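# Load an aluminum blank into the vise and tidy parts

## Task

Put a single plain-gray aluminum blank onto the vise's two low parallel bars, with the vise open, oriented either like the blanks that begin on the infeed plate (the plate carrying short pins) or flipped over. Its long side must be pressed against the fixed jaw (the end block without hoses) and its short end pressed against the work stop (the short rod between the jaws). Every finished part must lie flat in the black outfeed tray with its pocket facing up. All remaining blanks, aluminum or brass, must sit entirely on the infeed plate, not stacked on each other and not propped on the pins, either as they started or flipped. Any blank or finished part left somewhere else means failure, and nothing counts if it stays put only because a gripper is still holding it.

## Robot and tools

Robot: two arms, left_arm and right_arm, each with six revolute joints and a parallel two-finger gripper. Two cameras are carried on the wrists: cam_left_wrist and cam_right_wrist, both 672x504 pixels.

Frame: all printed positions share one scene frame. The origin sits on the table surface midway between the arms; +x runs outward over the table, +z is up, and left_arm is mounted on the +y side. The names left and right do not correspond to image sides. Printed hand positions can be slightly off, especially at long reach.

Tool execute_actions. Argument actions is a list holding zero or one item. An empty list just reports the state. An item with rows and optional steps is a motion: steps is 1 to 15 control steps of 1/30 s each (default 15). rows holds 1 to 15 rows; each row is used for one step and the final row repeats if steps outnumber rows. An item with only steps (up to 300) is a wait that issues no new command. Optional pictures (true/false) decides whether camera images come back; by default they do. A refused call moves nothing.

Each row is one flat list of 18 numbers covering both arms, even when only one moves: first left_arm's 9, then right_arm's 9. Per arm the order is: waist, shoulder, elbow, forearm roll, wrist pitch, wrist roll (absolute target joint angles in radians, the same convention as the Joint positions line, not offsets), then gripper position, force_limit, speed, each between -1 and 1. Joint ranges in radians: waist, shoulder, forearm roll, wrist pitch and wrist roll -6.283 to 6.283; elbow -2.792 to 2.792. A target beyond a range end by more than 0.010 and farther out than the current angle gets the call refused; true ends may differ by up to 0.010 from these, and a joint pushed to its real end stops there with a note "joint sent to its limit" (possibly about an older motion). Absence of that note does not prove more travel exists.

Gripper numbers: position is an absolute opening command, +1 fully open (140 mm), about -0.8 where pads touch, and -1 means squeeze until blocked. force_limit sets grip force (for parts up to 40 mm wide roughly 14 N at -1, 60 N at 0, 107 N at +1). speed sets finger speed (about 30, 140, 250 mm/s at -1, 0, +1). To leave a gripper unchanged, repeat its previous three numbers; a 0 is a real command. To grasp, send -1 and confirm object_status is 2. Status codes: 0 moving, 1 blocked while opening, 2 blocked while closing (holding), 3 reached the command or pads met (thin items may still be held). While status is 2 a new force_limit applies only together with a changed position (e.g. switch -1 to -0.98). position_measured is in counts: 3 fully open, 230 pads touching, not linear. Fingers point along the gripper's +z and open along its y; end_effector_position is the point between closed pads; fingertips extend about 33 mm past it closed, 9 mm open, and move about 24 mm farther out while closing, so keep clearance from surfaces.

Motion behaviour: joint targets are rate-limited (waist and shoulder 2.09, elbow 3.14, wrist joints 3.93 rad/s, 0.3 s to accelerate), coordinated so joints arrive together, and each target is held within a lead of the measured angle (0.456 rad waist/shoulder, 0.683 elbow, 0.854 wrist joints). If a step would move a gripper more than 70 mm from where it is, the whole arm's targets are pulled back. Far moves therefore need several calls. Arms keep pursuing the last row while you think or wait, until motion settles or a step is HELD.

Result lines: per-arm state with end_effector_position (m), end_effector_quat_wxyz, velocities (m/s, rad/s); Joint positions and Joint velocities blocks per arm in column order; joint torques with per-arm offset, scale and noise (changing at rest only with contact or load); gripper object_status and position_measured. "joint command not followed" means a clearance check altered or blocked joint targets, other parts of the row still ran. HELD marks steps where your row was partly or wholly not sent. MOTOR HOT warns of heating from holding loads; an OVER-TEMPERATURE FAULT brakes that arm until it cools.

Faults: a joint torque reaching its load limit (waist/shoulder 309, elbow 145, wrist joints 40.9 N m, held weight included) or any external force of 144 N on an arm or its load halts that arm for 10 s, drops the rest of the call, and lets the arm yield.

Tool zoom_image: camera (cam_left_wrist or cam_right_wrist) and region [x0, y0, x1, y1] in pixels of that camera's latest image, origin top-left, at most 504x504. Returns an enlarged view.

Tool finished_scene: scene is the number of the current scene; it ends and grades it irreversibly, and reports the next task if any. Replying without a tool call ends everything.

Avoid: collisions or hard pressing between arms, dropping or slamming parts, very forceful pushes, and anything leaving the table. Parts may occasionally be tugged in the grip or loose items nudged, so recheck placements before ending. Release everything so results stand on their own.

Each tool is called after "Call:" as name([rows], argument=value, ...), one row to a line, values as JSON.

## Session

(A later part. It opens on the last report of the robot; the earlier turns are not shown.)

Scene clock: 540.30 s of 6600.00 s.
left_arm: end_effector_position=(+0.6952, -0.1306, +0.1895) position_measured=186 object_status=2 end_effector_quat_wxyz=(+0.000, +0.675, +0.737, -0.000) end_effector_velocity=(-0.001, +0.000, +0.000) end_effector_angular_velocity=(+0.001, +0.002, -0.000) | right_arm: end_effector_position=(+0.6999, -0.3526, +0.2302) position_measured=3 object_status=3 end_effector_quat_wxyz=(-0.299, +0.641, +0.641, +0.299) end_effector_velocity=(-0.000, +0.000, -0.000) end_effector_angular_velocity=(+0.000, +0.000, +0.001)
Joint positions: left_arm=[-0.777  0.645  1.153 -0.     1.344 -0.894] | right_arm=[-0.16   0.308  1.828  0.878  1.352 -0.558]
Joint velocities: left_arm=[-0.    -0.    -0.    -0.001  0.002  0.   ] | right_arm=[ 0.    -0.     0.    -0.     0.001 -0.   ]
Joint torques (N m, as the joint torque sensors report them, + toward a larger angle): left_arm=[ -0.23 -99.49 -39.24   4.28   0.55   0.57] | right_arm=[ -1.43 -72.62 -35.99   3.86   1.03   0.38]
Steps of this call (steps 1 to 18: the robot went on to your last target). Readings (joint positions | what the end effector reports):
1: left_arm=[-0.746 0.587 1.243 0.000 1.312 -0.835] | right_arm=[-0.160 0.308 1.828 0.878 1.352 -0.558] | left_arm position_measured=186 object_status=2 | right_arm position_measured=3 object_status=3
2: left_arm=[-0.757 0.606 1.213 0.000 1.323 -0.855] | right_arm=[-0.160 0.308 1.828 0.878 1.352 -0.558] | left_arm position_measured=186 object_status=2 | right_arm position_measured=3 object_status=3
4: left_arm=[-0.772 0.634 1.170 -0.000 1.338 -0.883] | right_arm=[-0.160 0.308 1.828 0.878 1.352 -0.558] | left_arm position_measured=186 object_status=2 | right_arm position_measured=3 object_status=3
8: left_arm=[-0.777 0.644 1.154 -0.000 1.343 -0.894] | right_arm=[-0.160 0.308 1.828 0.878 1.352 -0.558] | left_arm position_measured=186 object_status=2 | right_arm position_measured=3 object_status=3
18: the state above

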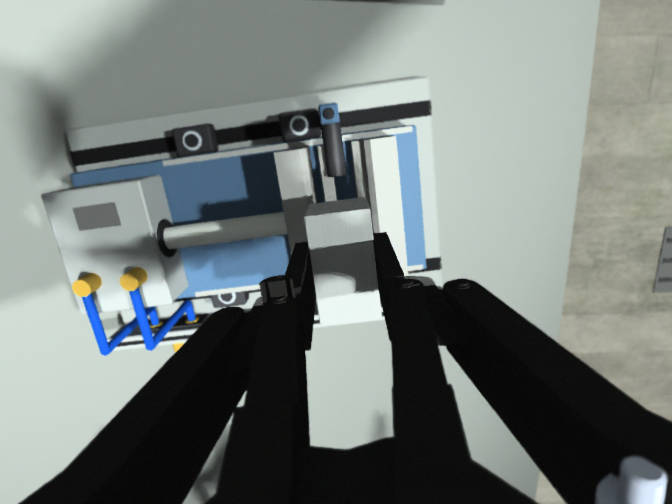

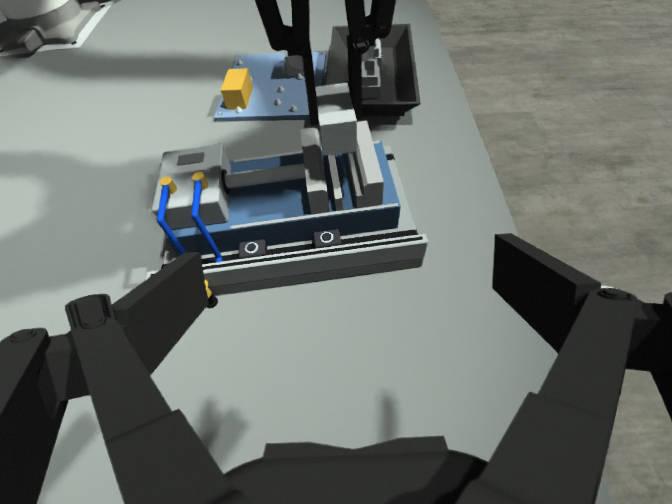

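Call:
execute_actions(actions=[])

Scene clock: 556.07 s of 6600.00 s.
left_arm: end_effector_position=(+0.6952, -0.1306, +0.1895) position_measured=186 object_status=2 end_effector_quat_wxyz=(+0.000, +0.675, +0.737, +0.000) end_effector_velocity=(-0.001, +0.001, -0.001) end_effector_angular_velocity=(+0.001, +0.001, -0.002) | right_arm: end_effector_position=(+0.6999, -0.3526, +0.2302) position_measured=3 object_status=3 end_effector_quat_wxyz=(-0.299, +0.641, +0.641, +0.299) end_effector_velocity=(+0.000, -0.001, -0.002) end_effector_angular_velocity=(+0.001, +0.003, -0.000)
Joint positions: left_arm=[-0.778  0.645  1.153  0.     1.344 -0.894] | right_arm=[-0.16   0.308  1.828  0.878  1.352 -0.558]
Joint velocities: left_arm=[-0.    -0.     0.002 -0.     0.     0.002] | right_arm=[-0.001  0.003  0.    -0.     0.    -0.001]
Joint torques (N m, as the joint torque sensors report them, + toward a larger angle): left_arm=[ -0.01 -99.74 -40.06   4.26   0.14  -0.06] | right_arm=[ -1.91 -72.84 -35.05   3.86   1.2   -0.09]
Steps of this call (steps 1 to 15: the robot went on to your last target; steps 16 to 90: nothing new was sent; then 12.77 s passed at rest). Readings (joint positions | what the end effector reports):
1: left_arm=[-0.777 0.645 1.153 -0.000 1.344 -0.894] | right_arm=[-0.160 0.308 1.828 0.878 1.352 -0.558] | left_arm position_measured=186 object_status=2 | right_arm position_measured=3 object_status=3
2: left_arm=[-0.777 0.645 1.153 -0.000 1.344 -0.894] | right_arm=[-0.160 0.308 1.828 0.878 1.352 -0.558] | left_arm position_measured=186 object_status=2 | right_arm position_measured=3 object_status=3
4: left_arm=[-0.777 0.645 1.153 -0.000 1.344 -0.895] | right_arm=[-0.160 0.308 1.828 0.878 1.352 -0.558] | left_arm position_measured=186 object_status=2 | right_arm position_measured=3 object_status=3
8: left_arm=[-0.777 0.645 1.153 -0.000 1.344 -0.895] | right_arm=[-0.160 0.308 1.828 0.878 1.352 -0.558] | left_arm position_measured=186 object_status=2 | right_arm position_measured=3 object_status=3
90: the state above
All arms were judged still, so your last target was given up. Only a new action makes them travel on or press farther. Fingers that are still opening or closing keep moving.

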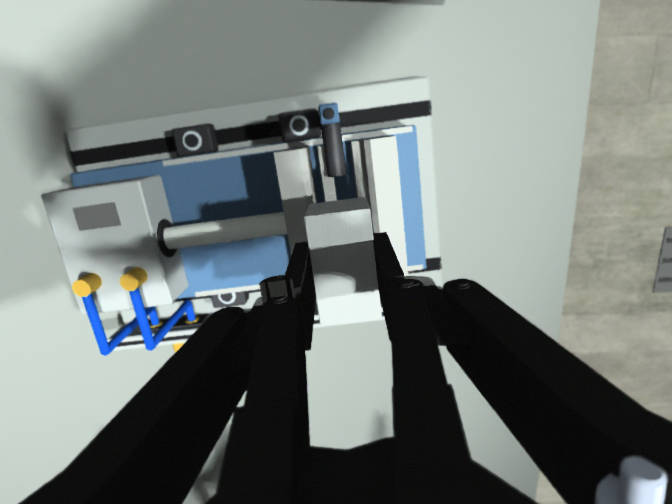

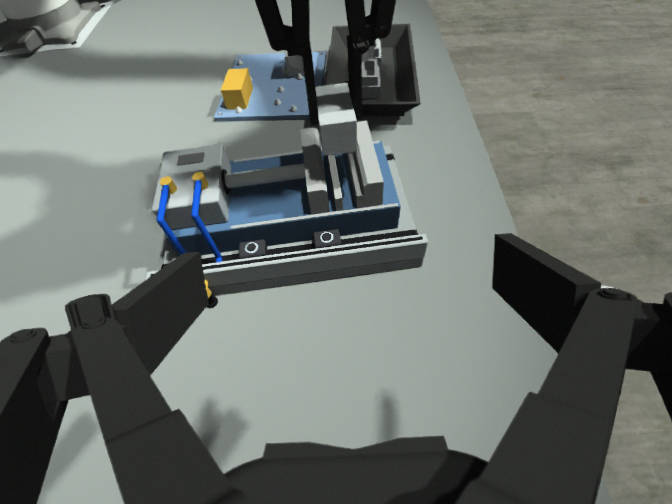

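Call:
execute_actions([
  {"rows": [[-0.7775,0.65558,1.18125,0,1.30476,-0.8945,-1,0.2,-0.3,-0.160,0.308,1.828,0.878,1.352,-0.558,1,0,0]], "steps": 15},
])

Call:
zoom_image(camera="cam_right_wrist", region=[290, 70, 400, 220])

Scene clock: 559.67 s of 6600.00 s.
left_arm: end_effector_position=(+0.6952, -0.1306, +0.1645) position_measured=186 object_status=2 end_effector_quat_wxyz=(+0.000, +0.675, +0.737, +0.000) end_effector_velocity=(+0.000, -0.000, +0.001) end_effector_angular_velocity=(-0.001, -0.001, +0.001) | right_arm: end_effector_position=(+0.6999, -0.3526, +0.2302) position_measured=3 object_status=3 end_effector_quat_wxyz=(-0.299, +0.641, +0.641, +0.299) end_effector_velocity=(-0.001, +0.000, +0.001) end_effector_angular_velocity=(+0.001, +0.002, +0.001)
Joint positions: left_arm=[-0.778  0.656  1.181  0.     1.305 -0.895] | right_arm=[-0.16   0.308  1.828  0.878  1.352 -0.558]
Joint velocities: left_arm=[ 0.    -0.001 -0.001 -0.    -0.    -0.001] | right_arm=[-0.    -0.001  0.    -0.     0.002  0.001]
Joint torques (N m, as the joint torque sensors report them, + toward a larger angle): left_arm=[  -2.4  -102.24  -39.54    4.32    0.5     0.31] | right_arm=[ -1.6  -73.04 -36.19   4.2    0.91   0.31]
Steps of this call (steps 1 to 90: nothing new was sent; then 0.10 s passed at rest; steps 91 to 105: all 15 steps of this action). Readings (joint positions | what the end effector reports):
91: left_arm=[-0.778 0.645 1.153 0.000 1.343 -0.894] | right_arm=[-0.160 0.308 1.828 0.878 1.352 -0.558] | left_arm position_measured=186 object_status=2 | right_arm position_measured=3 object_status=3
92: left_arm=[-0.778 0.647 1.158 0.000 1.335 -0.895] | right_arm=[-0.160 0.308 1.828 0.878 1.352 -0.558] | left_arm position_measured=186 object_status=2 | right_arm position_measured=3 object_status=3
94: left_arm=[-0.778 0.654 1.176 0.000 1.312 -0.895] | right_arm=[-0.160 0.308 1.828 0.878 1.352 -0.558] | left_arm position_measured=186 object_status=2 | right_arm position_measured=3 object_status=3
98: left_arm=[-0.778 0.655 1.181 0.000 1.305 -0.895] | right_arm=[-0.160 0.308 1.828 0.878 1.352 -0.558] | left_arm position_measured=186 object_status=2 | right_arm position_measured=3 object_status=3
105: the state above

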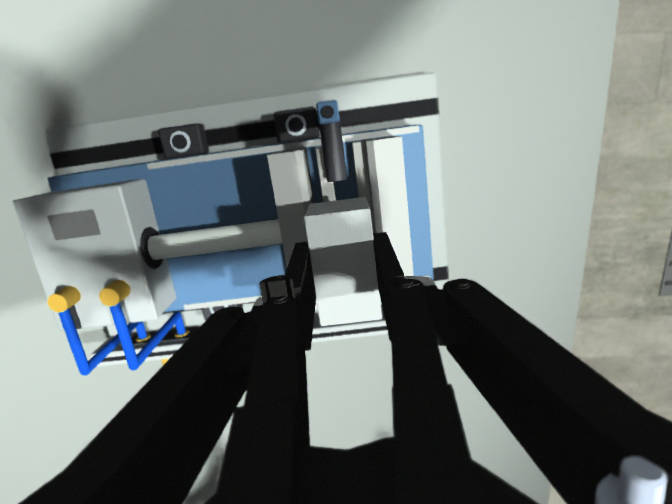

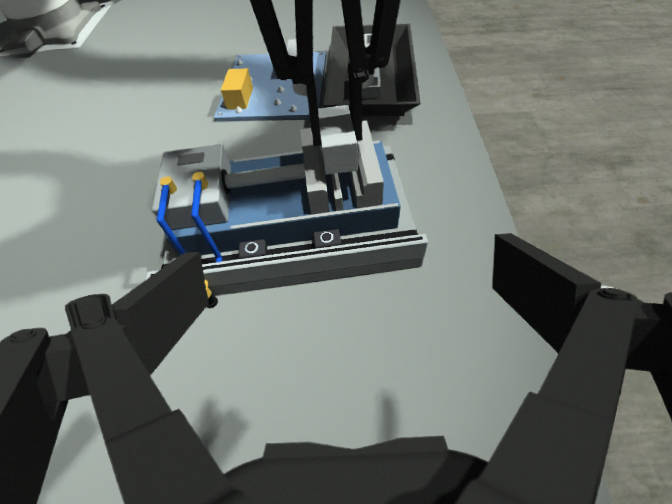

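Region (290, 70, 400, 220) of cam_right_wrist's 672x504 image, scaled by 3.360, with more detail than that image has; it fills the left 370 columns of this view, and the rest is white.

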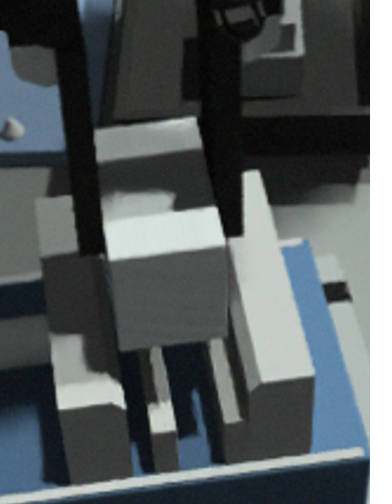

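Call:
execute_actions([
  {"rows": [[-0.7775,0.65699,1.18439,0,1.30021,-0.8945,-1,0.2,-0.3,-0.160,0.308,1.828,0.878,1.352,-0.558,1,0,0],[-0.7775,0.65842,1.18754,0,1.29563,-0.8945,-1,0.2,-0.3,-0.160,0.308,1.828,0.878,1.352,-0.558,1,0,0],[-0.7775,0.65842,1.18754,0,1.29563,-0.8945,-1,0.2,-0.3,-0.160,0.308,1.828,0.878,1.352,-0.558,1,0,0],[-0.7775,0.65985,1.19068,0,1.29106,-0.8945,-1,0.2,-0.3,-0.160,0.308,1.828,0.878,1.352,-0.558,1,0,0],[-0.7775,0.65985,1.19068,0,1.29106,-0.8945,-1,0.2,-0.3,-0.160,0.308,1.828,0.878,1.352,-0.558,1,0,0],[-0.7775,0.66128,1.19383,0,1.28648,-0.8945,-1,0.2,-0.3,-0.160,0.308,1.828,0.878,1.352,-0.558,1,0,0],[-0.7775,0.66128,1.19383,0,1.28648,-0.8945,-1,0.2,-0.3,-0.160,0.308,1.828,0.878,1.352,-0.558,1,0,0],[-0.7775,0.66272,1.19697,0,1.28190,-0.8945,-1,0.2,-0.3,-0.160,0.308,1.828,0.878,1.352,-0.558,1,0,0],[-0.7775,0.66272,1.19697,0,1.28190,-0.8945,-1,0.2,-0.3,-0.160,0.308,1.828,0.878,1.352,-0.558,1,0,0],[-0.7775,0.66393,1.19955,0,1.27811,-0.8945,-1,0.2,-0.3,-0.160,0.308,1.828,0.878,1.352,-0.558,1,0,0],[-0.7775,0.66393,1.19955,0,1.27811,-0.8945,-1,0.2,-0.3,-0.160,0.308,1.828,0.878,1.352,-0.558,1,0,0],[-0.7775,0.66514,1.20212,0,1.27433,-0.8945,-1,0.2,-0.3,-0.160,0.308,1.828,0.878,1.352,-0.558,1,0,0]], "steps": 15},
])

Call:
zoom_image(camera="cam_right_wrist", region=[290, 70, 400, 220])

Scene clock: 571.17 s of 6600.00 s.
left_arm: end_effector_position=(+0.6952, -0.1306, +0.1450) position_measured=186 object_status=2 end_effector_quat_wxyz=(-0.000, +0.675, +0.737, -0.000) end_effector_velocity=(+0.001, -0.001, -0.007) end_effector_angular_velocity=(-0.003, -0.002, +0.001) | right_arm: end_effector_position=(+0.6999, -0.3526, +0.2302) position_measured=3 object_status=3 end_effector_quat_wxyz=(-0.299, +0.641, +0.641, +0.299) end_effector_velocity=(+0.001, -0.001, -0.000) end_effector_angular_velocity=(-0.001, -0.001, -0.002)
Joint positions: left_arm=[-0.777  0.665  1.202 -0.     1.275 -0.895] | right_arm=[-0.16   0.308  1.828  0.878  1.352 -0.558]
Joint velocities: left_arm=[ 0.     0.003  0.009 -0.001 -0.016 -0.   ] | right_arm=[-0.001 -0.    -0.    -0.    -0.001 -0.   ]
Joint torques (N m, as the joint torque sensors report them, + toward a larger angle): left_arm=[  -0.09 -106.89  -41.1     4.35    0.22   -0.03] | right_arm=[  0.4  -72.81 -36.04   4.07   0.86   0.25]
Steps of this call (steps 1 to 15: the robot went on to your last target; steps 16 to 90: nothing new was sent; then 8.00 s passed at rest; steps 91 to 105: all 15 steps of this action). Readings (joint positions | what the end effector reports):
91: left_arm=[-0.777 0.656 1.181 0.000 1.305 -0.895] | right_arm=[-0.160 0.308 1.828 0.878 1.352 -0.558] | left_arm position_measured=186 object_status=2 | right_arm position_measured=3 object_status=3
92: left_arm=[-0.777 0.656 1.183 -0.000 1.303 -0.895] | right_arm=[-0.160 0.308 1.828 0.878 1.352 -0.558] | left_arm position_measured=186 object_status=2 | right_arm position_measured=3 object_status=3
94: left_arm=[-0.777 0.658 1.186 -0.000 1.298 -0.895] | right_arm=[-0.160 0.308 1.828 0.878 1.352 -0.558] | left_arm position_measured=186 object_status=2 | right_arm position_measured=3 object_status=3
98: left_arm=[-0.777 0.661 1.193 -0.000 1.288 -0.895] | right_arm=[-0.160 0.308 1.828 0.878 1.352 -0.558] | left_arm position_measured=186 object_status=2 | right_arm position_measured=3 object_status=3
105: the state above

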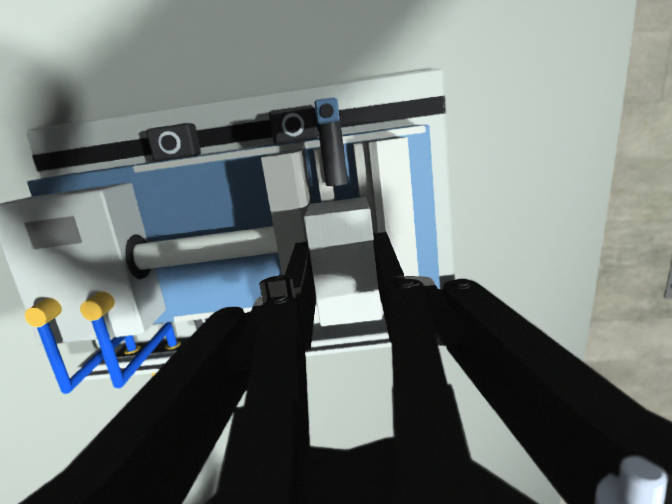

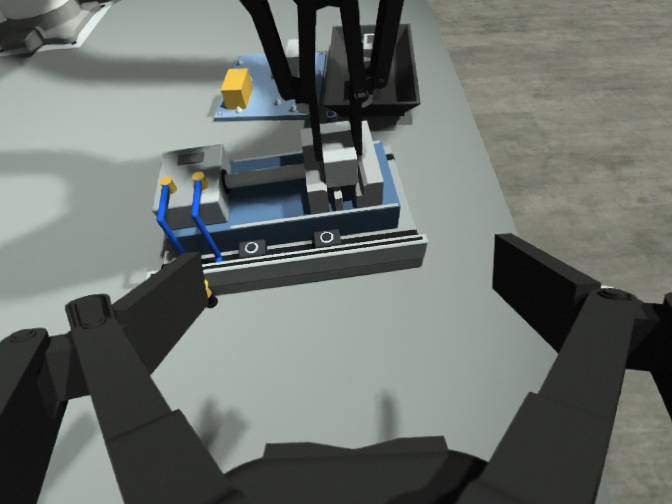

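Region (290, 70, 400, 220) of cam_right_wrist's 672x504 image, scaled by 3.360, with more detail than that image has; it fills the left 370 columns of this view, and the rest is white.

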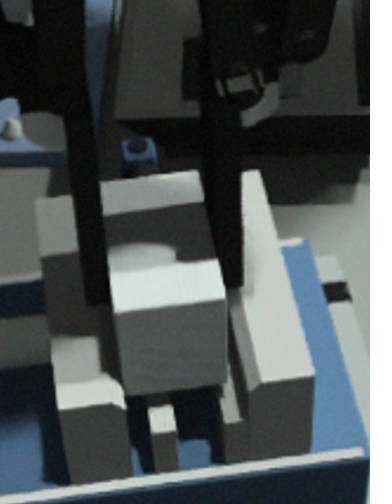

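Call:
execute_actions([
  {"rows": [[-0.7775,0.66612,1.20418,0,1.27129,-0.8945,-1,0.2,-0.3,-0.160,0.308,1.828,0.878,1.352,-0.558,1,0,0],[-0.7775,0.66612,1.20418,0,1.27129,-0.8945,-1,0.2,-0.3,-0.160,0.308,1.828,0.878,1.352,-0.558,1,0,0],[-0.7775,0.66612,1.20418,0,1.27129,-0.8945,-1,0.2,-0.3,-0.160,0.308,1.828,0.878,1.352,-0.558,1,0,0],[-0.7775,0.66710,1.20624,0,1.26825,-0.8945,-1,0.2,-0.3,-0.160,0.308,1.828,0.878,1.352,-0.558,1,0,0]], "steps": 15},
], pictures=false)

Scene clock: 574.73 s of 6600.00 s.
left_arm: end_effector_position=(+0.6952, -0.1305, +0.1405) position_measured=186 object_status=2 end_effector_quat_wxyz=(+0.000, +0.675, +0.737, +0.000) end_effector_velocity=(-0.001, -0.000, -0.000) end_effector_angular_velocity=(+0.001, +0.001, -0.000) | right_arm: end_effector_position=(+0.6999, -0.3526, +0.2302) position_measured=3 object_status=3 end_effector_quat_wxyz=(-0.299, +0.641, +0.641, +0.299) end_effector_velocity=(+0.001, -0.000, +0.000) end_effector_angular_velocity=(+0.000, -0.001, -0.002)
Joint positions: left_arm=[-0.777  0.667  1.206  0.     1.268 -0.895] | right_arm=[-0.16   0.308  1.828  0.878  1.352 -0.558]
Joint velocities: left_arm=[-0.001 -0.     0.001  0.     0.    -0.001] | right_arm=[-0.     0.    -0.     0.001 -0.001  0.001]
Joint torques (N m, as the joint torque sensors report them, + toward a larger angle): left_arm=[  -0.25 -101.72  -39.51    4.44    0.24   -0.1 ] | right_arm=[ -0.12 -72.35 -35.1    4.04   1.02   0.16]
Steps of this call (steps 1 to 15: the robot went on to your last target; steps 16 to 90: nothing new was sent; then 0.07 s passed at rest; steps 91 to 105: all 15 steps of this action). Readings (joint positions | what the end effector reports):
91: left_arm=[-0.777 0.665 1.202 0.000 1.274 -0.895] | right_arm=[-0.160 0.308 1.828 0.878 1.352 -0.558] | left_arm position_measured=186 object_status=2 | right_arm position_measured=3 object_status=3
92: left_arm=[-0.777 0.665 1.203 0.000 1.273 -0.895] | right_arm=[-0.160 0.308 1.828 0.878 1.352 -0.558] | left_arm position_measured=186 object_status=2 | right_arm position_measured=3 object_status=3
94: left_arm=[-0.777 0.666 1.204 0.000 1.272 -0.895] | right_arm=[-0.160 0.308 1.828 0.878 1.352 -0.558] | left_arm position_measured=186 object_status=2 | right_arm position_measured=3 object_status=3
98: left_arm=[-0.777 0.667 1.206 0.000 1.269 -0.895] | right_arm=[-0.160 0.308 1.828 0.878 1.352 -0.558] | left_arm position_measured=186 object_status=2 | right_arm position_measured=3 object_status=3
105: the state above

Call:
execute_actions([
  {"rows": [[-0.7775,0.66783,1.20778,0,1.26598,-0.8945,-1,0.2,-0.3,-0.160,0.308,1.828,0.878,1.352,-0.558,1,0,0],[-0.7775,0.66783,1.20778,0,1.26598,-0.8945,-1,0.2,-0.3,-0.160,0.308,1.828,0.878,1.352,-0.558,1,0,0],[-0.7775,0.66783,1.20778,0,1.26598,-0.8945,-1,0.2,-0.3,-0.160,0.308,1.828,0.878,1.352,-0.558,1,0,0],[-0.7775,0.66857,1.20933,0,1.26369,-0.8945,-1,0.2,-0.3,-0.160,0.308,1.828,0.878,1.352,-0.558,1,0,0]], "steps": 15},
])

Call:
zoom_image(camera="cam_right_wrist", region=[290, 70, 400, 220])

Scene clock: 579.00 s of 6600.00 s.
left_arm: end_effector_position=(+0.6951, -0.1306, +0.1377) position_measured=186 object_status=2 end_effector_quat_wxyz=(+0.000, +0.675, +0.737, -0.000) end_effector_velocity=(-0.000, +0.001, -0.002) end_effector_angular_velocity=(+0.002, +0.001, +0.000) | right_arm: end_effector_position=(+0.6999, -0.3526, +0.2302) position_measured=3 object_status=3 end_effector_quat_wxyz=(-0.299, +0.641, +0.641, +0.299) end_effector_velocity=(+0.000, -0.000, +0.001) end_effector_angular_velocity=(-0.001, -0.002, -0.001)
Joint positions: left_arm=[-0.778  0.668  1.209 -0.     1.264 -0.895] | right_arm=[-0.16   0.308  1.828  0.878  1.352 -0.558]
Joint velocities: left_arm=[0.    0.001 0.001 0.    0.    0.   ] | right_arm=[-0.    -0.001 -0.    -0.    -0.001  0.   ]
Joint torques (N m, as the joint torque sensors report them, + toward a larger angle): left_arm=[ -4.23 -66.76 -20.74   4.1   -2.55  -0.07] | right_arm=[  0.25 -72.56 -34.42   3.73   0.84  -0.23]
Steps of this call (steps 1 to 15: the robot went on to your last target; steps 16 to 90: nothing new was sent; then 0.77 s passed at rest; steps 91 to 105: all 15 steps of this action). Readings (joint positions | what the end effector reports):
91: left_arm=[-0.777 0.667 1.206 -0.000 1.268 -0.895] | right_arm=[-0.160 0.308 1.828 0.878 1.352 -0.558] | left_arm position_measured=186 object_status=2 | right_arm position_measured=3 object_status=3
92: left_arm=[-0.777 0.667 1.207 -0.000 1.267 -0.895] | right_arm=[-0.160 0.308 1.828 0.878 1.352 -0.558] | left_arm position_measured=186 object_status=2 | right_arm position_measured=3 object_status=3
94: left_arm=[-0.778 0.668 1.208 -0.000 1.266 -0.895] | right_arm=[-0.160 0.308 1.828 0.878 1.352 -0.558] | left_arm position_measured=186 object_status=2 | right_arm position_measured=3 object_status=3
98: left_arm=[-0.778 0.668 1.209 -0.000 1.264 -0.895] | right_arm=[-0.160 0.308 1.828 0.878 1.352 -0.558] | left_arm position_measured=186 object_status=2 | right_arm position_measured=3 object_status=3
105: the state above

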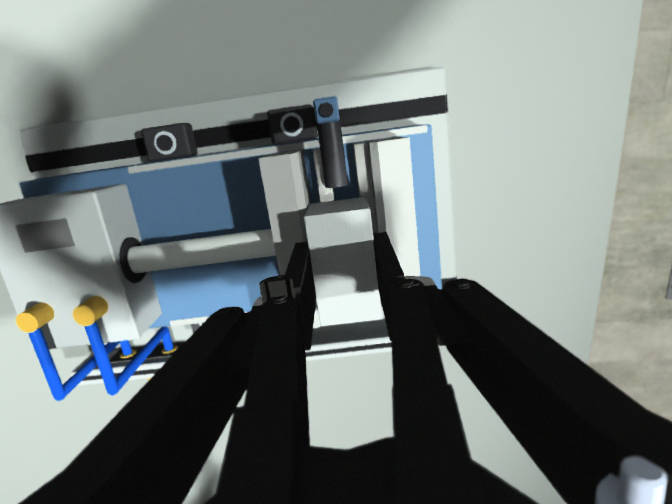

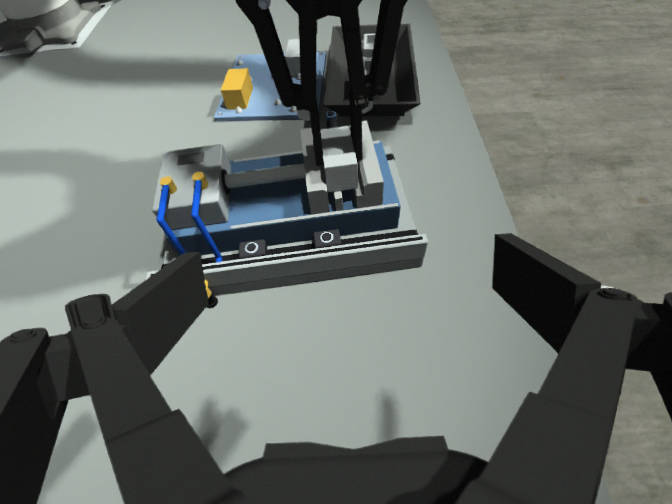

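Region (290, 70, 400, 220) of cam_right_wrist's 672x504 image, scaled by 3.360, with more detail than that image has; it fills the left 370 columns of this view, and the rest is white.

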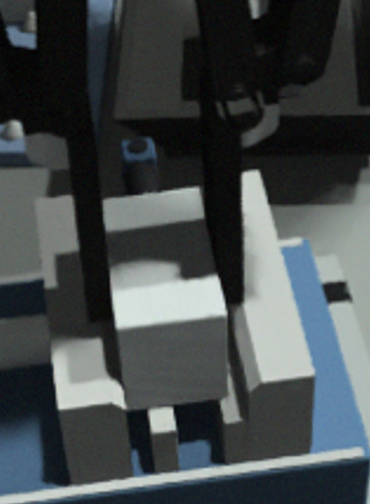

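Call:
execute_actions([
  {"rows": [[-0.7775,0.66710,1.20624,0,1.26825,-0.8945,-1,0.2,-0.3,-0.160,0.308,1.828,0.878,1.352,-0.558,1,0,0],[-0.7775,0.66710,1.20624,0,1.26825,-0.8945,-1,0.2,-0.3,-0.160,0.308,1.828,0.878,1.352,-0.558,1,0,0],[-0.7775,0.66710,1.20624,0,1.26825,-0.8945,-1,0.2,-0.3,-0.160,0.308,1.828,0.878,1.352,-0.558,1,0,0],[-0.7775,0.66710,1.20624,0,1.26825,-0.8945,-1,0.2,-0.3,-0.160,0.308,1.828,0.878,1.352,-0.558,1,0,0],[-0.7775,0.66710,1.20624,0,1.26825,-0.8945,-1,0.2,-0.3,-0.160,0.308,1.828,0.878,1.352,-0.558,1,0,0],[-0.7768,0.66645,1.20738,0,1.26777,-0.8938,-1,0.2,-0.3,-0.160,0.308,1.828,0.878,1.352,-0.558,1,0,0],[-0.7761,0.66580,1.20851,0,1.26728,-0.8931,-1,0.2,-0.3,-0.160,0.308,1.828,0.878,1.352,-0.558,1,0,0],[-0.7754,0.66515,1.20965,0,1.26680,-0.8924,-1,0.2,-0.3,-0.160,0.308,1.828,0.878,1.352,-0.558,1,0,0],[-0.77466,0.66450,1.21078,0,1.26631,-0.89166,-1,0.2,-0.3,-0.160,0.308,1.828,0.878,1.352,-0.558,1,0,0]], "steps": 15},
])

Call:
zoom_image(camera="cam_left_wrist", region=[250, 80, 450, 260])

Scene clock: 592.90 s of 6600.00 s.
left_arm: end_effector_position=(+0.6958, -0.1276, +0.1404) position_measured=186 object_status=2 end_effector_quat_wxyz=(-0.000, +0.675, +0.737, +0.000) end_effector_velocity=(+0.000, +0.001, +0.001) end_effector_angular_velocity=(-0.000, -0.000, +0.000) | right_arm: end_effector_position=(+0.6999, -0.3526, +0.2302) position_measured=3 object_status=3 end_effector_quat_wxyz=(-0.299, +0.641, +0.641, +0.299) end_effector_velocity=(-0.000, +0.001, -0.001) end_effector_angular_velocity=(+0.000, +0.001, +0.002)
Joint positions: left_arm=[-0.775  0.665  1.211  0.     1.266 -0.892] | right_arm=[-0.16   0.308  1.828  0.878  1.352 -0.558]
Joint velocities: left_arm=[ 0.001 -0.002  0.001  0.     0.001  0.001] | right_arm=[ 0.001  0.001  0.    -0.     0.    -0.   ]
Joint torques (N m, as the joint torque sensors report them, + toward a larger angle): left_arm=[  -0.13 -100.14  -38.3     4.15    0.38    0.41] | right_arm=[ -0.02 -72.05 -36.29   3.97   1.24   0.21]
Steps of this call (steps 1 to 15: the robot went on to your last target; steps 16 to 90: nothing new was sent; then 10.40 s passed at rest; steps 91 to 105: all 15 steps of this action). Readings (joint positions | what the end effector reports):
91: left_arm=[-0.778 0.669 1.209 -0.000 1.264 -0.895] | right_arm=[-0.160 0.308 1.828 0.878 1.352 -0.558] | left_arm position_measured=186 object_status=2 | right_arm position_measured=3 object_status=3
92: left_arm=[-0.778 0.669 1.209 0.000 1.265 -0.894] | right_arm=[-0.160 0.308 1.828 0.878 1.352 -0.558] | left_arm position_measured=186 object_status=2 | right_arm position_measured=3 object_status=3
94: left_arm=[-0.778 0.668 1.208 0.000 1.267 -0.895] | right_arm=[-0.160 0.308 1.828 0.878 1.352 -0.558] | left_arm position_measured=186 object_status=2 | right_arm position_measured=3 object_status=3
98: left_arm=[-0.777 0.667 1.207 0.000 1.268 -0.894] | right_arm=[-0.160 0.308 1.828 0.878 1.352 -0.558] | left_arm position_measured=186 object_status=2 | right_arm position_measured=3 object_status=3
105: the state above

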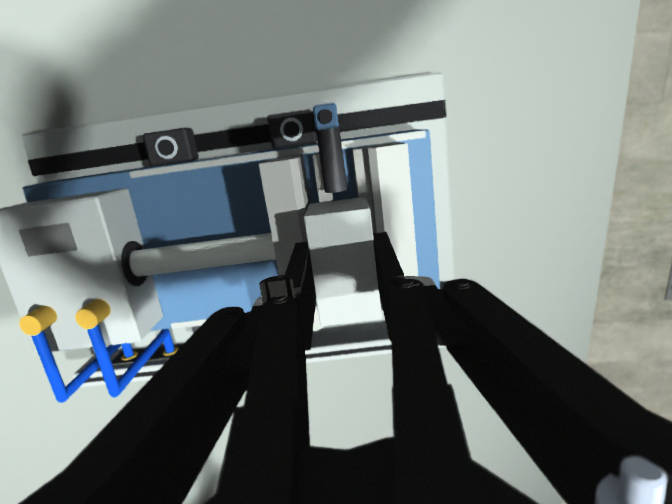

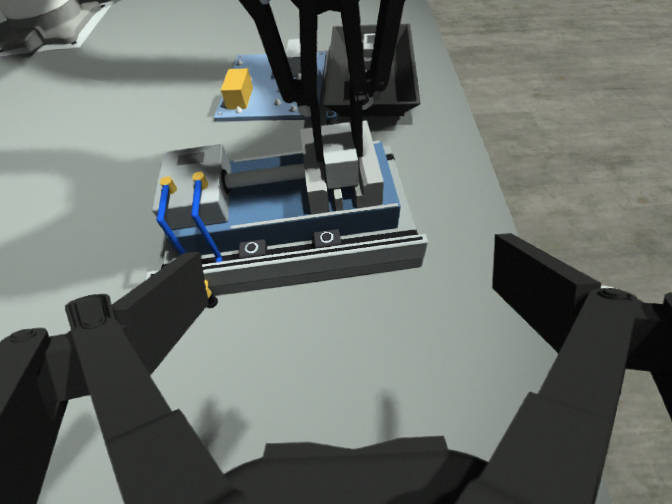

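Region (250, 80, 450, 260) of cam_left_wrist's 672x504 image, scaled by 2.520, with more detail than that image has; it fills the top 454 rows of this view, and the rest is white.

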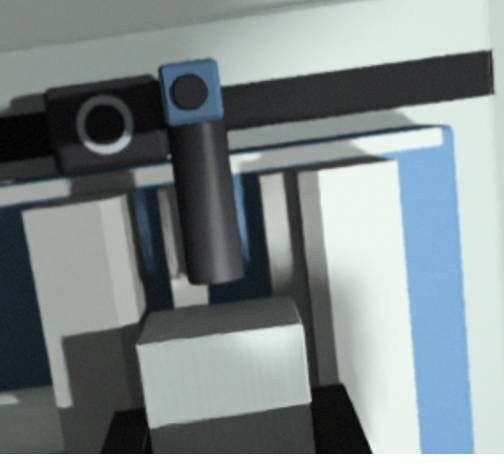

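Call:
execute_actions([
  {"rows": [[-0.77430,0.66392,1.21178,0,1.26588,-0.89130,-1,0.2,-0.3,-0.160,0.308,1.828,0.878,1.352,-0.558,1,0,0],[-0.77430,0.66392,1.21178,0,1.26588,-0.89130,-1,0.2,-0.3,-0.160,0.308,1.828,0.878,1.352,-0.558,1,0,0],[-0.77394,0.66335,1.21279,0,1.26545,-0.89094,-1,0.2,-0.3,-0.160,0.308,1.828,0.878,1.352,-0.558,1,0,0],[-0.77394,0.66335,1.21279,0,1.26545,-0.89094,-1,0.2,-0.3,-0.160,0.308,1.828,0.878,1.352,-0.558,1,0,0],[-0.77358,0.66278,1.21380,0,1.26502,-0.89058,-1,0.2,-0.3,-0.160,0.308,1.828,0.878,1.352,-0.558,1,0,0],[-0.77358,0.66278,1.21380,0,1.26502,-0.89058,-1,0.2,-0.3,-0.160,0.308,1.828,0.878,1.352,-0.558,1,0,0],[-0.77322,0.66220,1.21480,0,1.26459,-0.89022,-1,0.2,-0.3,-0.160,0.308,1.828,0.878,1.352,-0.558,1,0,0]], "steps": 15},
], pictures=false)

Scene clock: 601.47 s of 6600.00 s.
left_arm: end_effector_position=(+0.6958, -0.1256, +0.1404) position_measured=186 object_status=2 end_effector_quat_wxyz=(+0.000, +0.675, +0.737, -0.000) end_effector_velocity=(-0.000, +0.000, -0.001) end_effector_angular_velocity=(+0.001, +0.002, -0.001) | right_arm: end_effector_position=(+0.6999, -0.3526, +0.2302) position_measured=3 object_status=3 end_effector_quat_wxyz=(-0.299, +0.641, +0.641, +0.299) end_effector_velocity=(+0.000, -0.000, -0.001) end_effector_angular_velocity=(-0.000, +0.001, +0.000)
Joint positions: left_arm=[-0.773  0.662  1.215  0.     1.265 -0.89 ] | right_arm=[-0.16   0.308  1.828  0.878  1.352 -0.558]
Joint velocities: left_arm=[ 0.     0.001  0.001 -0.001  0.     0.002] | right_arm=[-0.     0.001 -0.    -0.001  0.001  0.   ]
Joint torques (N m, as the joint torque sensors report them, + toward a larger angle): left_arm=[  -0.6  -101.76  -38.81    4.11    0.32    0.19] | right_arm=[  2.51 -72.12 -35.91   4.13   1.05   0.27]
Steps of this call (steps 1 to 15: the robot went on to your last target; steps 16 to 90: nothing new was sent; then 5.07 s passed at rest; steps 91 to 105: all 15 steps of this action). Readings (joint positions | what the end effector reports):
91: left_arm=[-0.775 0.664 1.211 0.000 1.266 -0.892] | right_arm=[-0.160 0.308 1.828 0.878 1.352 -0.558] | left_arm position_measured=186 object_status=2 | right_arm position_measured=3 object_status=3
92: left_arm=[-0.775 0.664 1.211 0.000 1.266 -0.892] | right_arm=[-0.160 0.308 1.828 0.878 1.352 -0.558] | left_arm position_measured=186 object_status=2 | right_arm position_measured=3 object_status=3
94: left_arm=[-0.774 0.664 1.212 0.000 1.266 -0.891] | right_arm=[-0.160 0.308 1.828 0.878 1.352 -0.558] | left_arm position_measured=186 object_status=2 | right_arm position_measured=3 object_status=3
98: left_arm=[-0.774 0.663 1.214 0.000 1.265 -0.891] | right_arm=[-0.160 0.308 1.828 0.878 1.352 -0.558] | left_arm position_measured=186 object_status=2 | right_arm position_measured=3 object_status=3
105: the state above

Call:
execute_actions([
  {"rows": [[-0.77286,0.66162,1.21580,0,1.26416,-0.88986,-1,0.2,-0.3,-0.160,0.308,1.828,0.878,1.352,-0.558,1,0,0],[-0.77286,0.66162,1.21580,0,1.26416,-0.88986,-1,0.2,-0.3,-0.160,0.308,1.828,0.878,1.352,-0.558,1,0,0],[-0.77250,0.66105,1.21681,0,1.26373,-0.88950,-1,0.2,-0.3,-0.160,0.308,1.828,0.878,1.352,-0.558,1,0,0],[-0.77250,0.66105,1.21681,0,1.26373,-0.88950,-1,0.2,-0.3,-0.160,0.308,1.828,0.878,1.352,-0.558,1,0,0],[-0.77214,0.66048,1.21782,0,1.26330,-0.88914,-1,0.2,-0.3,-0.160,0.308,1.828,0.878,1.352,-0.558,1,0,0],[-0.77214,0.66048,1.21782,0,1.26330,-0.88914,-1,0.2,-0.3,-0.160,0.308,1.828,0.878,1.352,-0.558,1,0,0],[-0.77178,0.65990,1.21882,0,1.26287,-0.88878,-1,0.2,-0.3,-0.160,0.308,1.828,0.878,1.352,-0.558,1,0,0]], "steps": 15},
])

Call:
zoom_image(camera="cam_left_wrist", region=[250, 80, 450, 260])

Scene clock: 606.43 s of 6600.00 s.
left_arm: end_effector_position=(+0.6957, -0.1236, +0.1404) position_measured=186 object_status=2 end_effector_quat_wxyz=(+0.000, +0.675, +0.737, -0.000) end_effector_velocity=(+0.000, -0.000, -0.000) end_effector_angular_velocity=(-0.001, -0.001, +0.001) | right_arm: end_effector_position=(+0.6999, -0.3526, +0.2302) position_measured=3 object_status=3 end_effector_quat_wxyz=(-0.299, +0.641, +0.641, +0.299) end_effector_velocity=(+0.000, -0.000, -0.000) end_effector_angular_velocity=(-0.002, -0.002, -0.000)
Joint positions: left_arm=[-0.772  0.66   1.219 -0.     1.263 -0.889] | right_arm=[-0.16   0.308  1.828  0.878  1.352 -0.558]
Joint velocities: left_arm=[ 0.     0.001 -0.     0.    -0.001 -0.001] | right_arm=[ 0.    -0.    -0.    -0.    -0.002 -0.001]
Joint torques (N m, as the joint torque sensors report them, + toward a larger angle): left_arm=[  -1.22 -101.07  -39.34    4.2     0.12    0.  ] | right_arm=[ -0.86 -74.45 -35.99   3.8    0.88   0.11]
Steps of this call (steps 1 to 15: the robot went on to your last target; steps 16 to 90: nothing new was sent; then 1.47 s passed at rest; steps 91 to 105: all 15 steps of this action). Readings (joint positions | what the end effector reports):
91: left_arm=[-0.773 0.662 1.215 0.000 1.265 -0.890] | right_arm=[-0.160 0.308 1.828 0.878 1.352 -0.558] | left_arm position_measured=186 object_status=2 | right_arm position_measured=3 object_status=3
92: left_arm=[-0.773 0.662 1.215 -0.000 1.264 -0.890] | right_arm=[-0.160 0.308 1.828 0.878 1.352 -0.558] | left_arm position_measured=186 object_status=2 | right_arm position_measured=3 object_status=3
94: left_arm=[-0.773 0.661 1.216 -0.000 1.264 -0.890] | right_arm=[-0.160 0.308 1.828 0.878 1.352 -0.558] | left_arm position_measured=186 object_status=2 | right_arm position_measured=3 object_status=3
98: left_arm=[-0.772 0.660 1.218 -0.000 1.263 -0.889] | right_arm=[-0.160 0.308 1.828 0.878 1.352 -0.558] | left_arm position_measured=186 object_status=2 | right_arm position_measured=3 object_status=3
105: the state above

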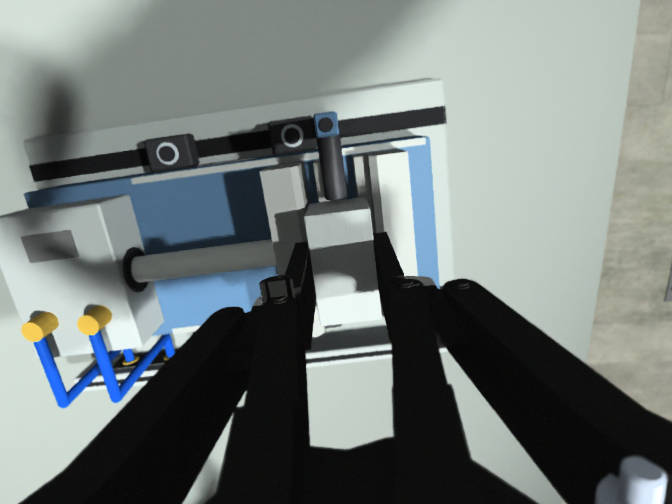

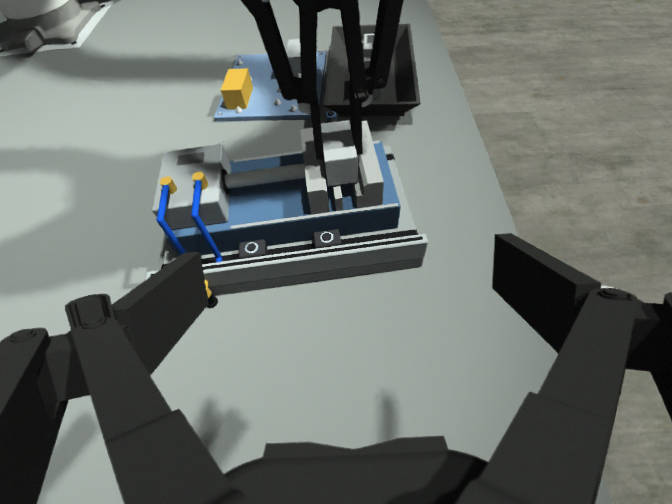

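Region (250, 80, 450, 260) of cam_left_wrist's 672x504 image, scaled by 2.520, with more detail than that image has; it fills the top 454 rows of this view, and the rest is white.

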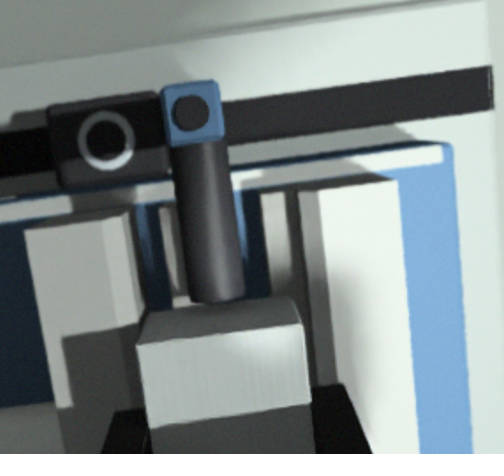

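Call:
execute_actions([
  {"rows": [[-0.77142,0.65932,1.21982,0,1.26244,-0.88842,-1,0.2,-0.3,-0.160,0.308,1.828,0.878,1.352,-0.558,1,0,0],[-0.77142,0.65932,1.21982,0,1.26244,-0.88842,-1,0.2,-0.3,-0.160,0.308,1.828,0.878,1.352,-0.558,1,0,0],[-0.77106,0.65875,1.22083,0,1.26201,-0.88806,-1,0.2,-0.3,-0.160,0.308,1.828,0.878,1.352,-0.558,1,0,0],[-0.77106,0.65875,1.22083,0,1.26201,-0.88806,-1,0.2,-0.3,-0.160,0.308,1.828,0.878,1.352,-0.558,1,0,0],[-0.77070,0.65817,1.22184,0,1.26158,-0.88770,-1,0.2,-0.3,-0.160,0.308,1.828,0.878,1.352,-0.558,1,0,0]], "steps": 15},
], pictures=false)

Scene clock: 613.83 s of 6600.00 s.
left_arm: end_effector_position=(+0.6957, -0.1221, +0.1404) position_measured=186 object_status=2 end_effector_quat_wxyz=(+0.000, +0.675, +0.737, -0.000) end_effector_velocity=(-0.000, -0.001, +0.001) end_effector_angular_velocity=(-0.002, -0.001, -0.000) | right_arm: end_effector_position=(+0.6999, -0.3526, +0.2302) position_measured=3 object_status=3 end_effector_quat_wxyz=(-0.299, +0.641, +0.641, +0.299) end_effector_velocity=(+0.000, -0.001, -0.000) end_effector_angular_velocity=(-0.001, -0.001, -0.001)
Joint positions: left_arm=[-0.771  0.658  1.222 -0.     1.262 -0.888] | right_arm=[-0.16   0.308  1.828  0.878  1.352 -0.558]
Joint velocities: left_arm=[-0.001 -0.001 -0.    -0.    -0.001 -0.   ] | right_arm=[-0.001 -0.     0.    -0.    -0.001 -0.001]
Joint torques (N m, as the joint torque sensors report them, + toward a larger angle): left_arm=[  -2.51 -100.87  -37.91    4.28    0.28    0.11] | right_arm=[  0.51 -72.63 -35.08   4.09   1.08   0.24]
Steps of this call (steps 1 to 15: the robot went on to your last target; steps 16 to 90: nothing new was sent; then 3.90 s passed at rest; steps 91 to 105: all 15 steps of this action). Readings (joint positions | what the end effector reports):
91: left_arm=[-0.772 0.660 1.219 -0.000 1.263 -0.889] | right_arm=[-0.160 0.308 1.828 0.878 1.352 -0.558] | left_arm position_measured=186 object_status=2 | right_arm position_measured=3 object_status=3
92: left_arm=[-0.772 0.660 1.219 -0.000 1.263 -0.889] | right_arm=[-0.160 0.308 1.828 0.878 1.352 -0.558] | left_arm position_measured=186 object_status=2 | right_arm position_measured=3 object_status=3
94: left_arm=[-0.771 0.659 1.220 -0.000 1.262 -0.888] | right_arm=[-0.160 0.308 1.828 0.878 1.352 -0.558] | left_arm position_measured=186 object_status=2 | right_arm position_measured=3 object_status=3
98: left_arm=[-0.771 0.658 1.222 -0.000 1.262 -0.888] | right_arm=[-0.160 0.308 1.828 0.878 1.352 -0.558] | left_arm position_measured=186 object_status=2 | right_arm position_measured=3 object_status=3
105: the state above

Call:
execute_actions([
  {"rows": [[-0.77034,0.65760,1.22284,0,1.26115,-0.88734,-1,0.2,-0.3,-0.160,0.308,1.828,0.878,1.352,-0.558,1,0,0],[-0.77034,0.65760,1.22284,0,1.26115,-0.88734,-1,0.2,-0.3,-0.160,0.308,1.828,0.878,1.352,-0.558,1,0,0],[-0.76998,0.65702,1.22385,0,1.26072,-0.88698,-1,0.2,-0.3,-0.160,0.308,1.828,0.878,1.352,-0.558,1,0,0],[-0.76998,0.65702,1.22385,0,1.26072,-0.88698,-1,0.2,-0.3,-0.160,0.308,1.828,0.878,1.352,-0.558,1,0,0],[-0.76962,0.65645,1.22485,0,1.26029,-0.88662,-1,0.2,-0.3,-0.160,0.308,1.828,0.878,1.352,-0.558,1,0,0]], "steps": 15},
])

Call:
zoom_image(camera="cam_left_wrist", region=[250, 80, 450, 260])

Scene clock: 619.50 s of 6600.00 s.
left_arm: end_effector_position=(+0.6956, -0.1207, +0.1403) position_measured=186 object_status=2 end_effector_quat_wxyz=(+0.000, +0.675, +0.737, -0.000) end_effector_velocity=(-0.001, +0.001, -0.000) end_effector_angular_velocity=(+0.002, +0.000, -0.002) | right_arm: end_effector_position=(+0.6999, -0.3526, +0.2302) position_measured=3 object_status=3 end_effector_quat_wxyz=(-0.299, +0.641, +0.641, +0.299) end_effector_velocity=(+0.000, -0.000, +0.000) end_effector_angular_velocity=(+0.001, -0.001, -0.001)
Joint positions: left_arm=[-0.77   0.656  1.225 -0.     1.26  -0.887] | right_arm=[-0.16   0.308  1.828  0.878  1.352 -0.558]
Joint velocities: left_arm=[-0.    -0.     0.001  0.001  0.001  0.001] | right_arm=[-0.001 -0.     0.     0.001  0.    -0.001]
Joint torques (N m, as the joint torque sensors report them, + toward a larger angle): left_arm=[   1.99 -101.51  -37.23    4.95    1.48    0.12] | right_arm=[ -0.02 -73.49 -35.1    4.17   0.92   0.08]
Steps of this call (steps 1 to 15: the robot went on to your last target; steps 16 to 90: nothing new was sent; then 2.17 s passed at rest; steps 91 to 105: all 15 steps of this action). Readings (joint positions | what the end effector reports):
91: left_arm=[-0.771 0.658 1.222 -0.000 1.262 -0.888] | right_arm=[-0.160 0.308 1.828 0.878 1.352 -0.558] | left_arm position_measured=186 object_status=2 | right_arm position_measured=3 object_status=3
92: left_arm=[-0.771 0.658 1.222 -0.000 1.261 -0.888] | right_arm=[-0.160 0.308 1.828 0.878 1.352 -0.558] | left_arm position_measured=186 object_status=2 | right_arm position_measured=3 object_status=3
94: left_arm=[-0.770 0.657 1.223 -0.000 1.261 -0.887] | right_arm=[-0.160 0.308 1.828 0.878 1.352 -0.558] | left_arm position_measured=186 object_status=2 | right_arm position_measured=3 object_status=3
98: left_arm=[-0.770 0.657 1.225 -0.000 1.260 -0.887] | right_arm=[-0.160 0.308 1.828 0.878 1.352 -0.558] | left_arm position_measured=186 object_status=2 | right_arm position_measured=3 object_status=3
105: the state above

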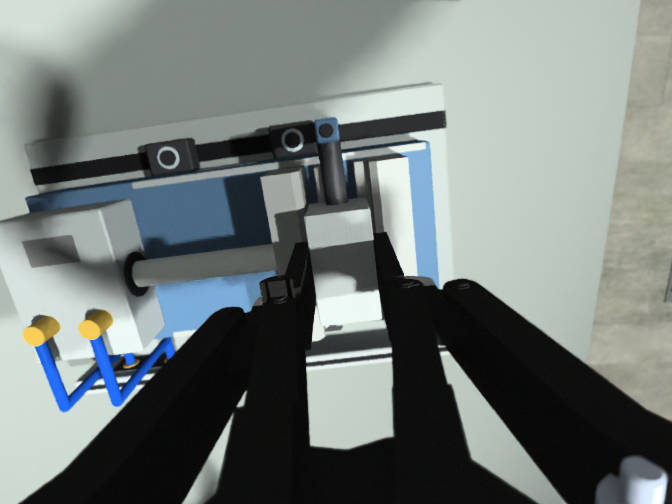

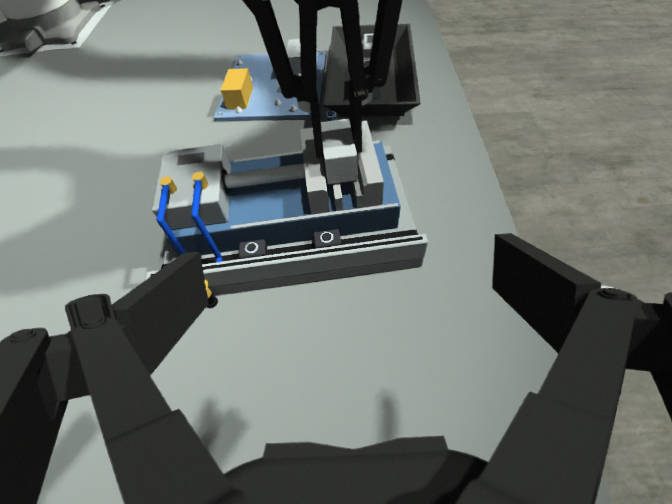

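Region (250, 80, 450, 260) of cam_left_wrist's 672x504 image, scaled by 2.520, with more detail than that image has; it fills the top 454 rows of this view, and the rest is white.

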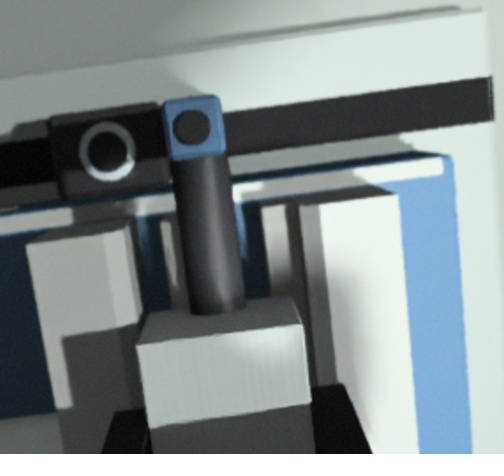

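Call:
execute_actions([
  {"rows": [[-0.76941,0.65670,1.22441,0,1.26048,-0.88641,-1,0.2,-0.3,-0.160,0.308,1.828,0.878,1.352,-0.558,1,0,0],[-0.76941,0.65670,1.22441,0,1.26048,-0.88641,-1,0.2,-0.3,-0.160,0.308,1.828,0.878,1.352,-0.558,1,0,0],[-0.76921,0.65695,1.22397,0,1.26067,-0.88621,-1,0.2,-0.3,-0.160,0.308,1.828,0.878,1.352,-0.558,1,0,0],[-0.76921,0.65695,1.22397,0,1.26067,-0.88621,-1,0.2,-0.3,-0.160,0.308,1.828,0.878,1.352,-0.558,1,0,0],[-0.76900,0.65720,1.22354,0,1.26085,-0.88600,-1,0.2,-0.3,-0.160,0.308,1.828,0.878,1.352,-0.558,1,0,0],[-0.76900,0.65720,1.22354,0,1.26085,-0.88600,-1,0.2,-0.3,-0.160,0.308,1.828,0.878,1.352,-0.558,1,0,0],[-0.76880,0.65745,1.22310,0,1.26104,-0.88580,-1,0.2,-0.3,-0.160,0.308,1.828,0.878,1.352,-0.558,1,0,0]], "steps": 15},
], pictures=false)

Scene clock: 626.83 s of 6600.00 s.
left_arm: end_effector_position=(+0.6965, -0.1205, +0.1404) position_measured=186 object_status=2 end_effector_quat_wxyz=(+0.000, +0.675, +0.737, -0.000) end_effector_velocity=(-0.000, -0.001, -0.001) end_effector_angular_velocity=(+0.001, +0.001, +0.001) | right_arm: end_effector_position=(+0.6999, -0.3526, +0.2302) position_measured=3 object_status=3 end_effector_quat_wxyz=(-0.299, +0.641, +0.641, +0.299) end_effector_velocity=(-0.001, +0.002, +0.000) end_effector_angular_velocity=(+0.000, -0.000, +0.003)
Joint positions: left_arm=[-0.769  0.657  1.223 -0.     1.261 -0.886] | right_arm=[-0.16   0.308  1.828  0.878  1.352 -0.558]
Joint velocities: left_arm=[-0.001  0.002 -0.001  0.    -0.    -0.002] | right_arm=[ 0.002 -0.001  0.     0.     0.001 -0.   ]
Joint torques (N m, as the joint torque sensors report them, + toward a larger angle): left_arm=[   3.48 -100.61  -37.58    6.16    1.46    0.28] | right_arm=[  0.21 -72.57 -35.44   3.8    1.04   0.32]
Steps of this call (steps 1 to 15: the robot went on to your last target; steps 16 to 90: nothing new was sent; then 3.83 s passed at rest; steps 91 to 105: all 15 steps of this action). Readings (joint positions | what the end effector reports):
91: left_arm=[-0.770 0.656 1.225 -0.000 1.260 -0.887] | right_arm=[-0.160 0.308 1.828 0.878 1.352 -0.558] | left_arm position_measured=186 object_status=2 | right_arm position_measured=3 object_status=3
92: left_arm=[-0.770 0.656 1.225 -0.000 1.260 -0.887] | right_arm=[-0.160 0.308 1.828 0.878 1.352 -0.558] | left_arm position_measured=186 object_status=2 | right_arm position_measured=3 object_status=3
94: left_arm=[-0.769 0.656 1.225 -0.000 1.260 -0.886] | right_arm=[-0.160 0.308 1.828 0.878 1.352 -0.558] | left_arm position_measured=186 object_status=2 | right_arm position_measured=3 object_status=3
98: left_arm=[-0.769 0.657 1.224 -0.000 1.261 -0.886] | right_arm=[-0.160 0.308 1.828 0.878 1.352 -0.558] | left_arm position_measured=186 object_status=2 | right_arm position_measured=3 object_status=3
105: the state above


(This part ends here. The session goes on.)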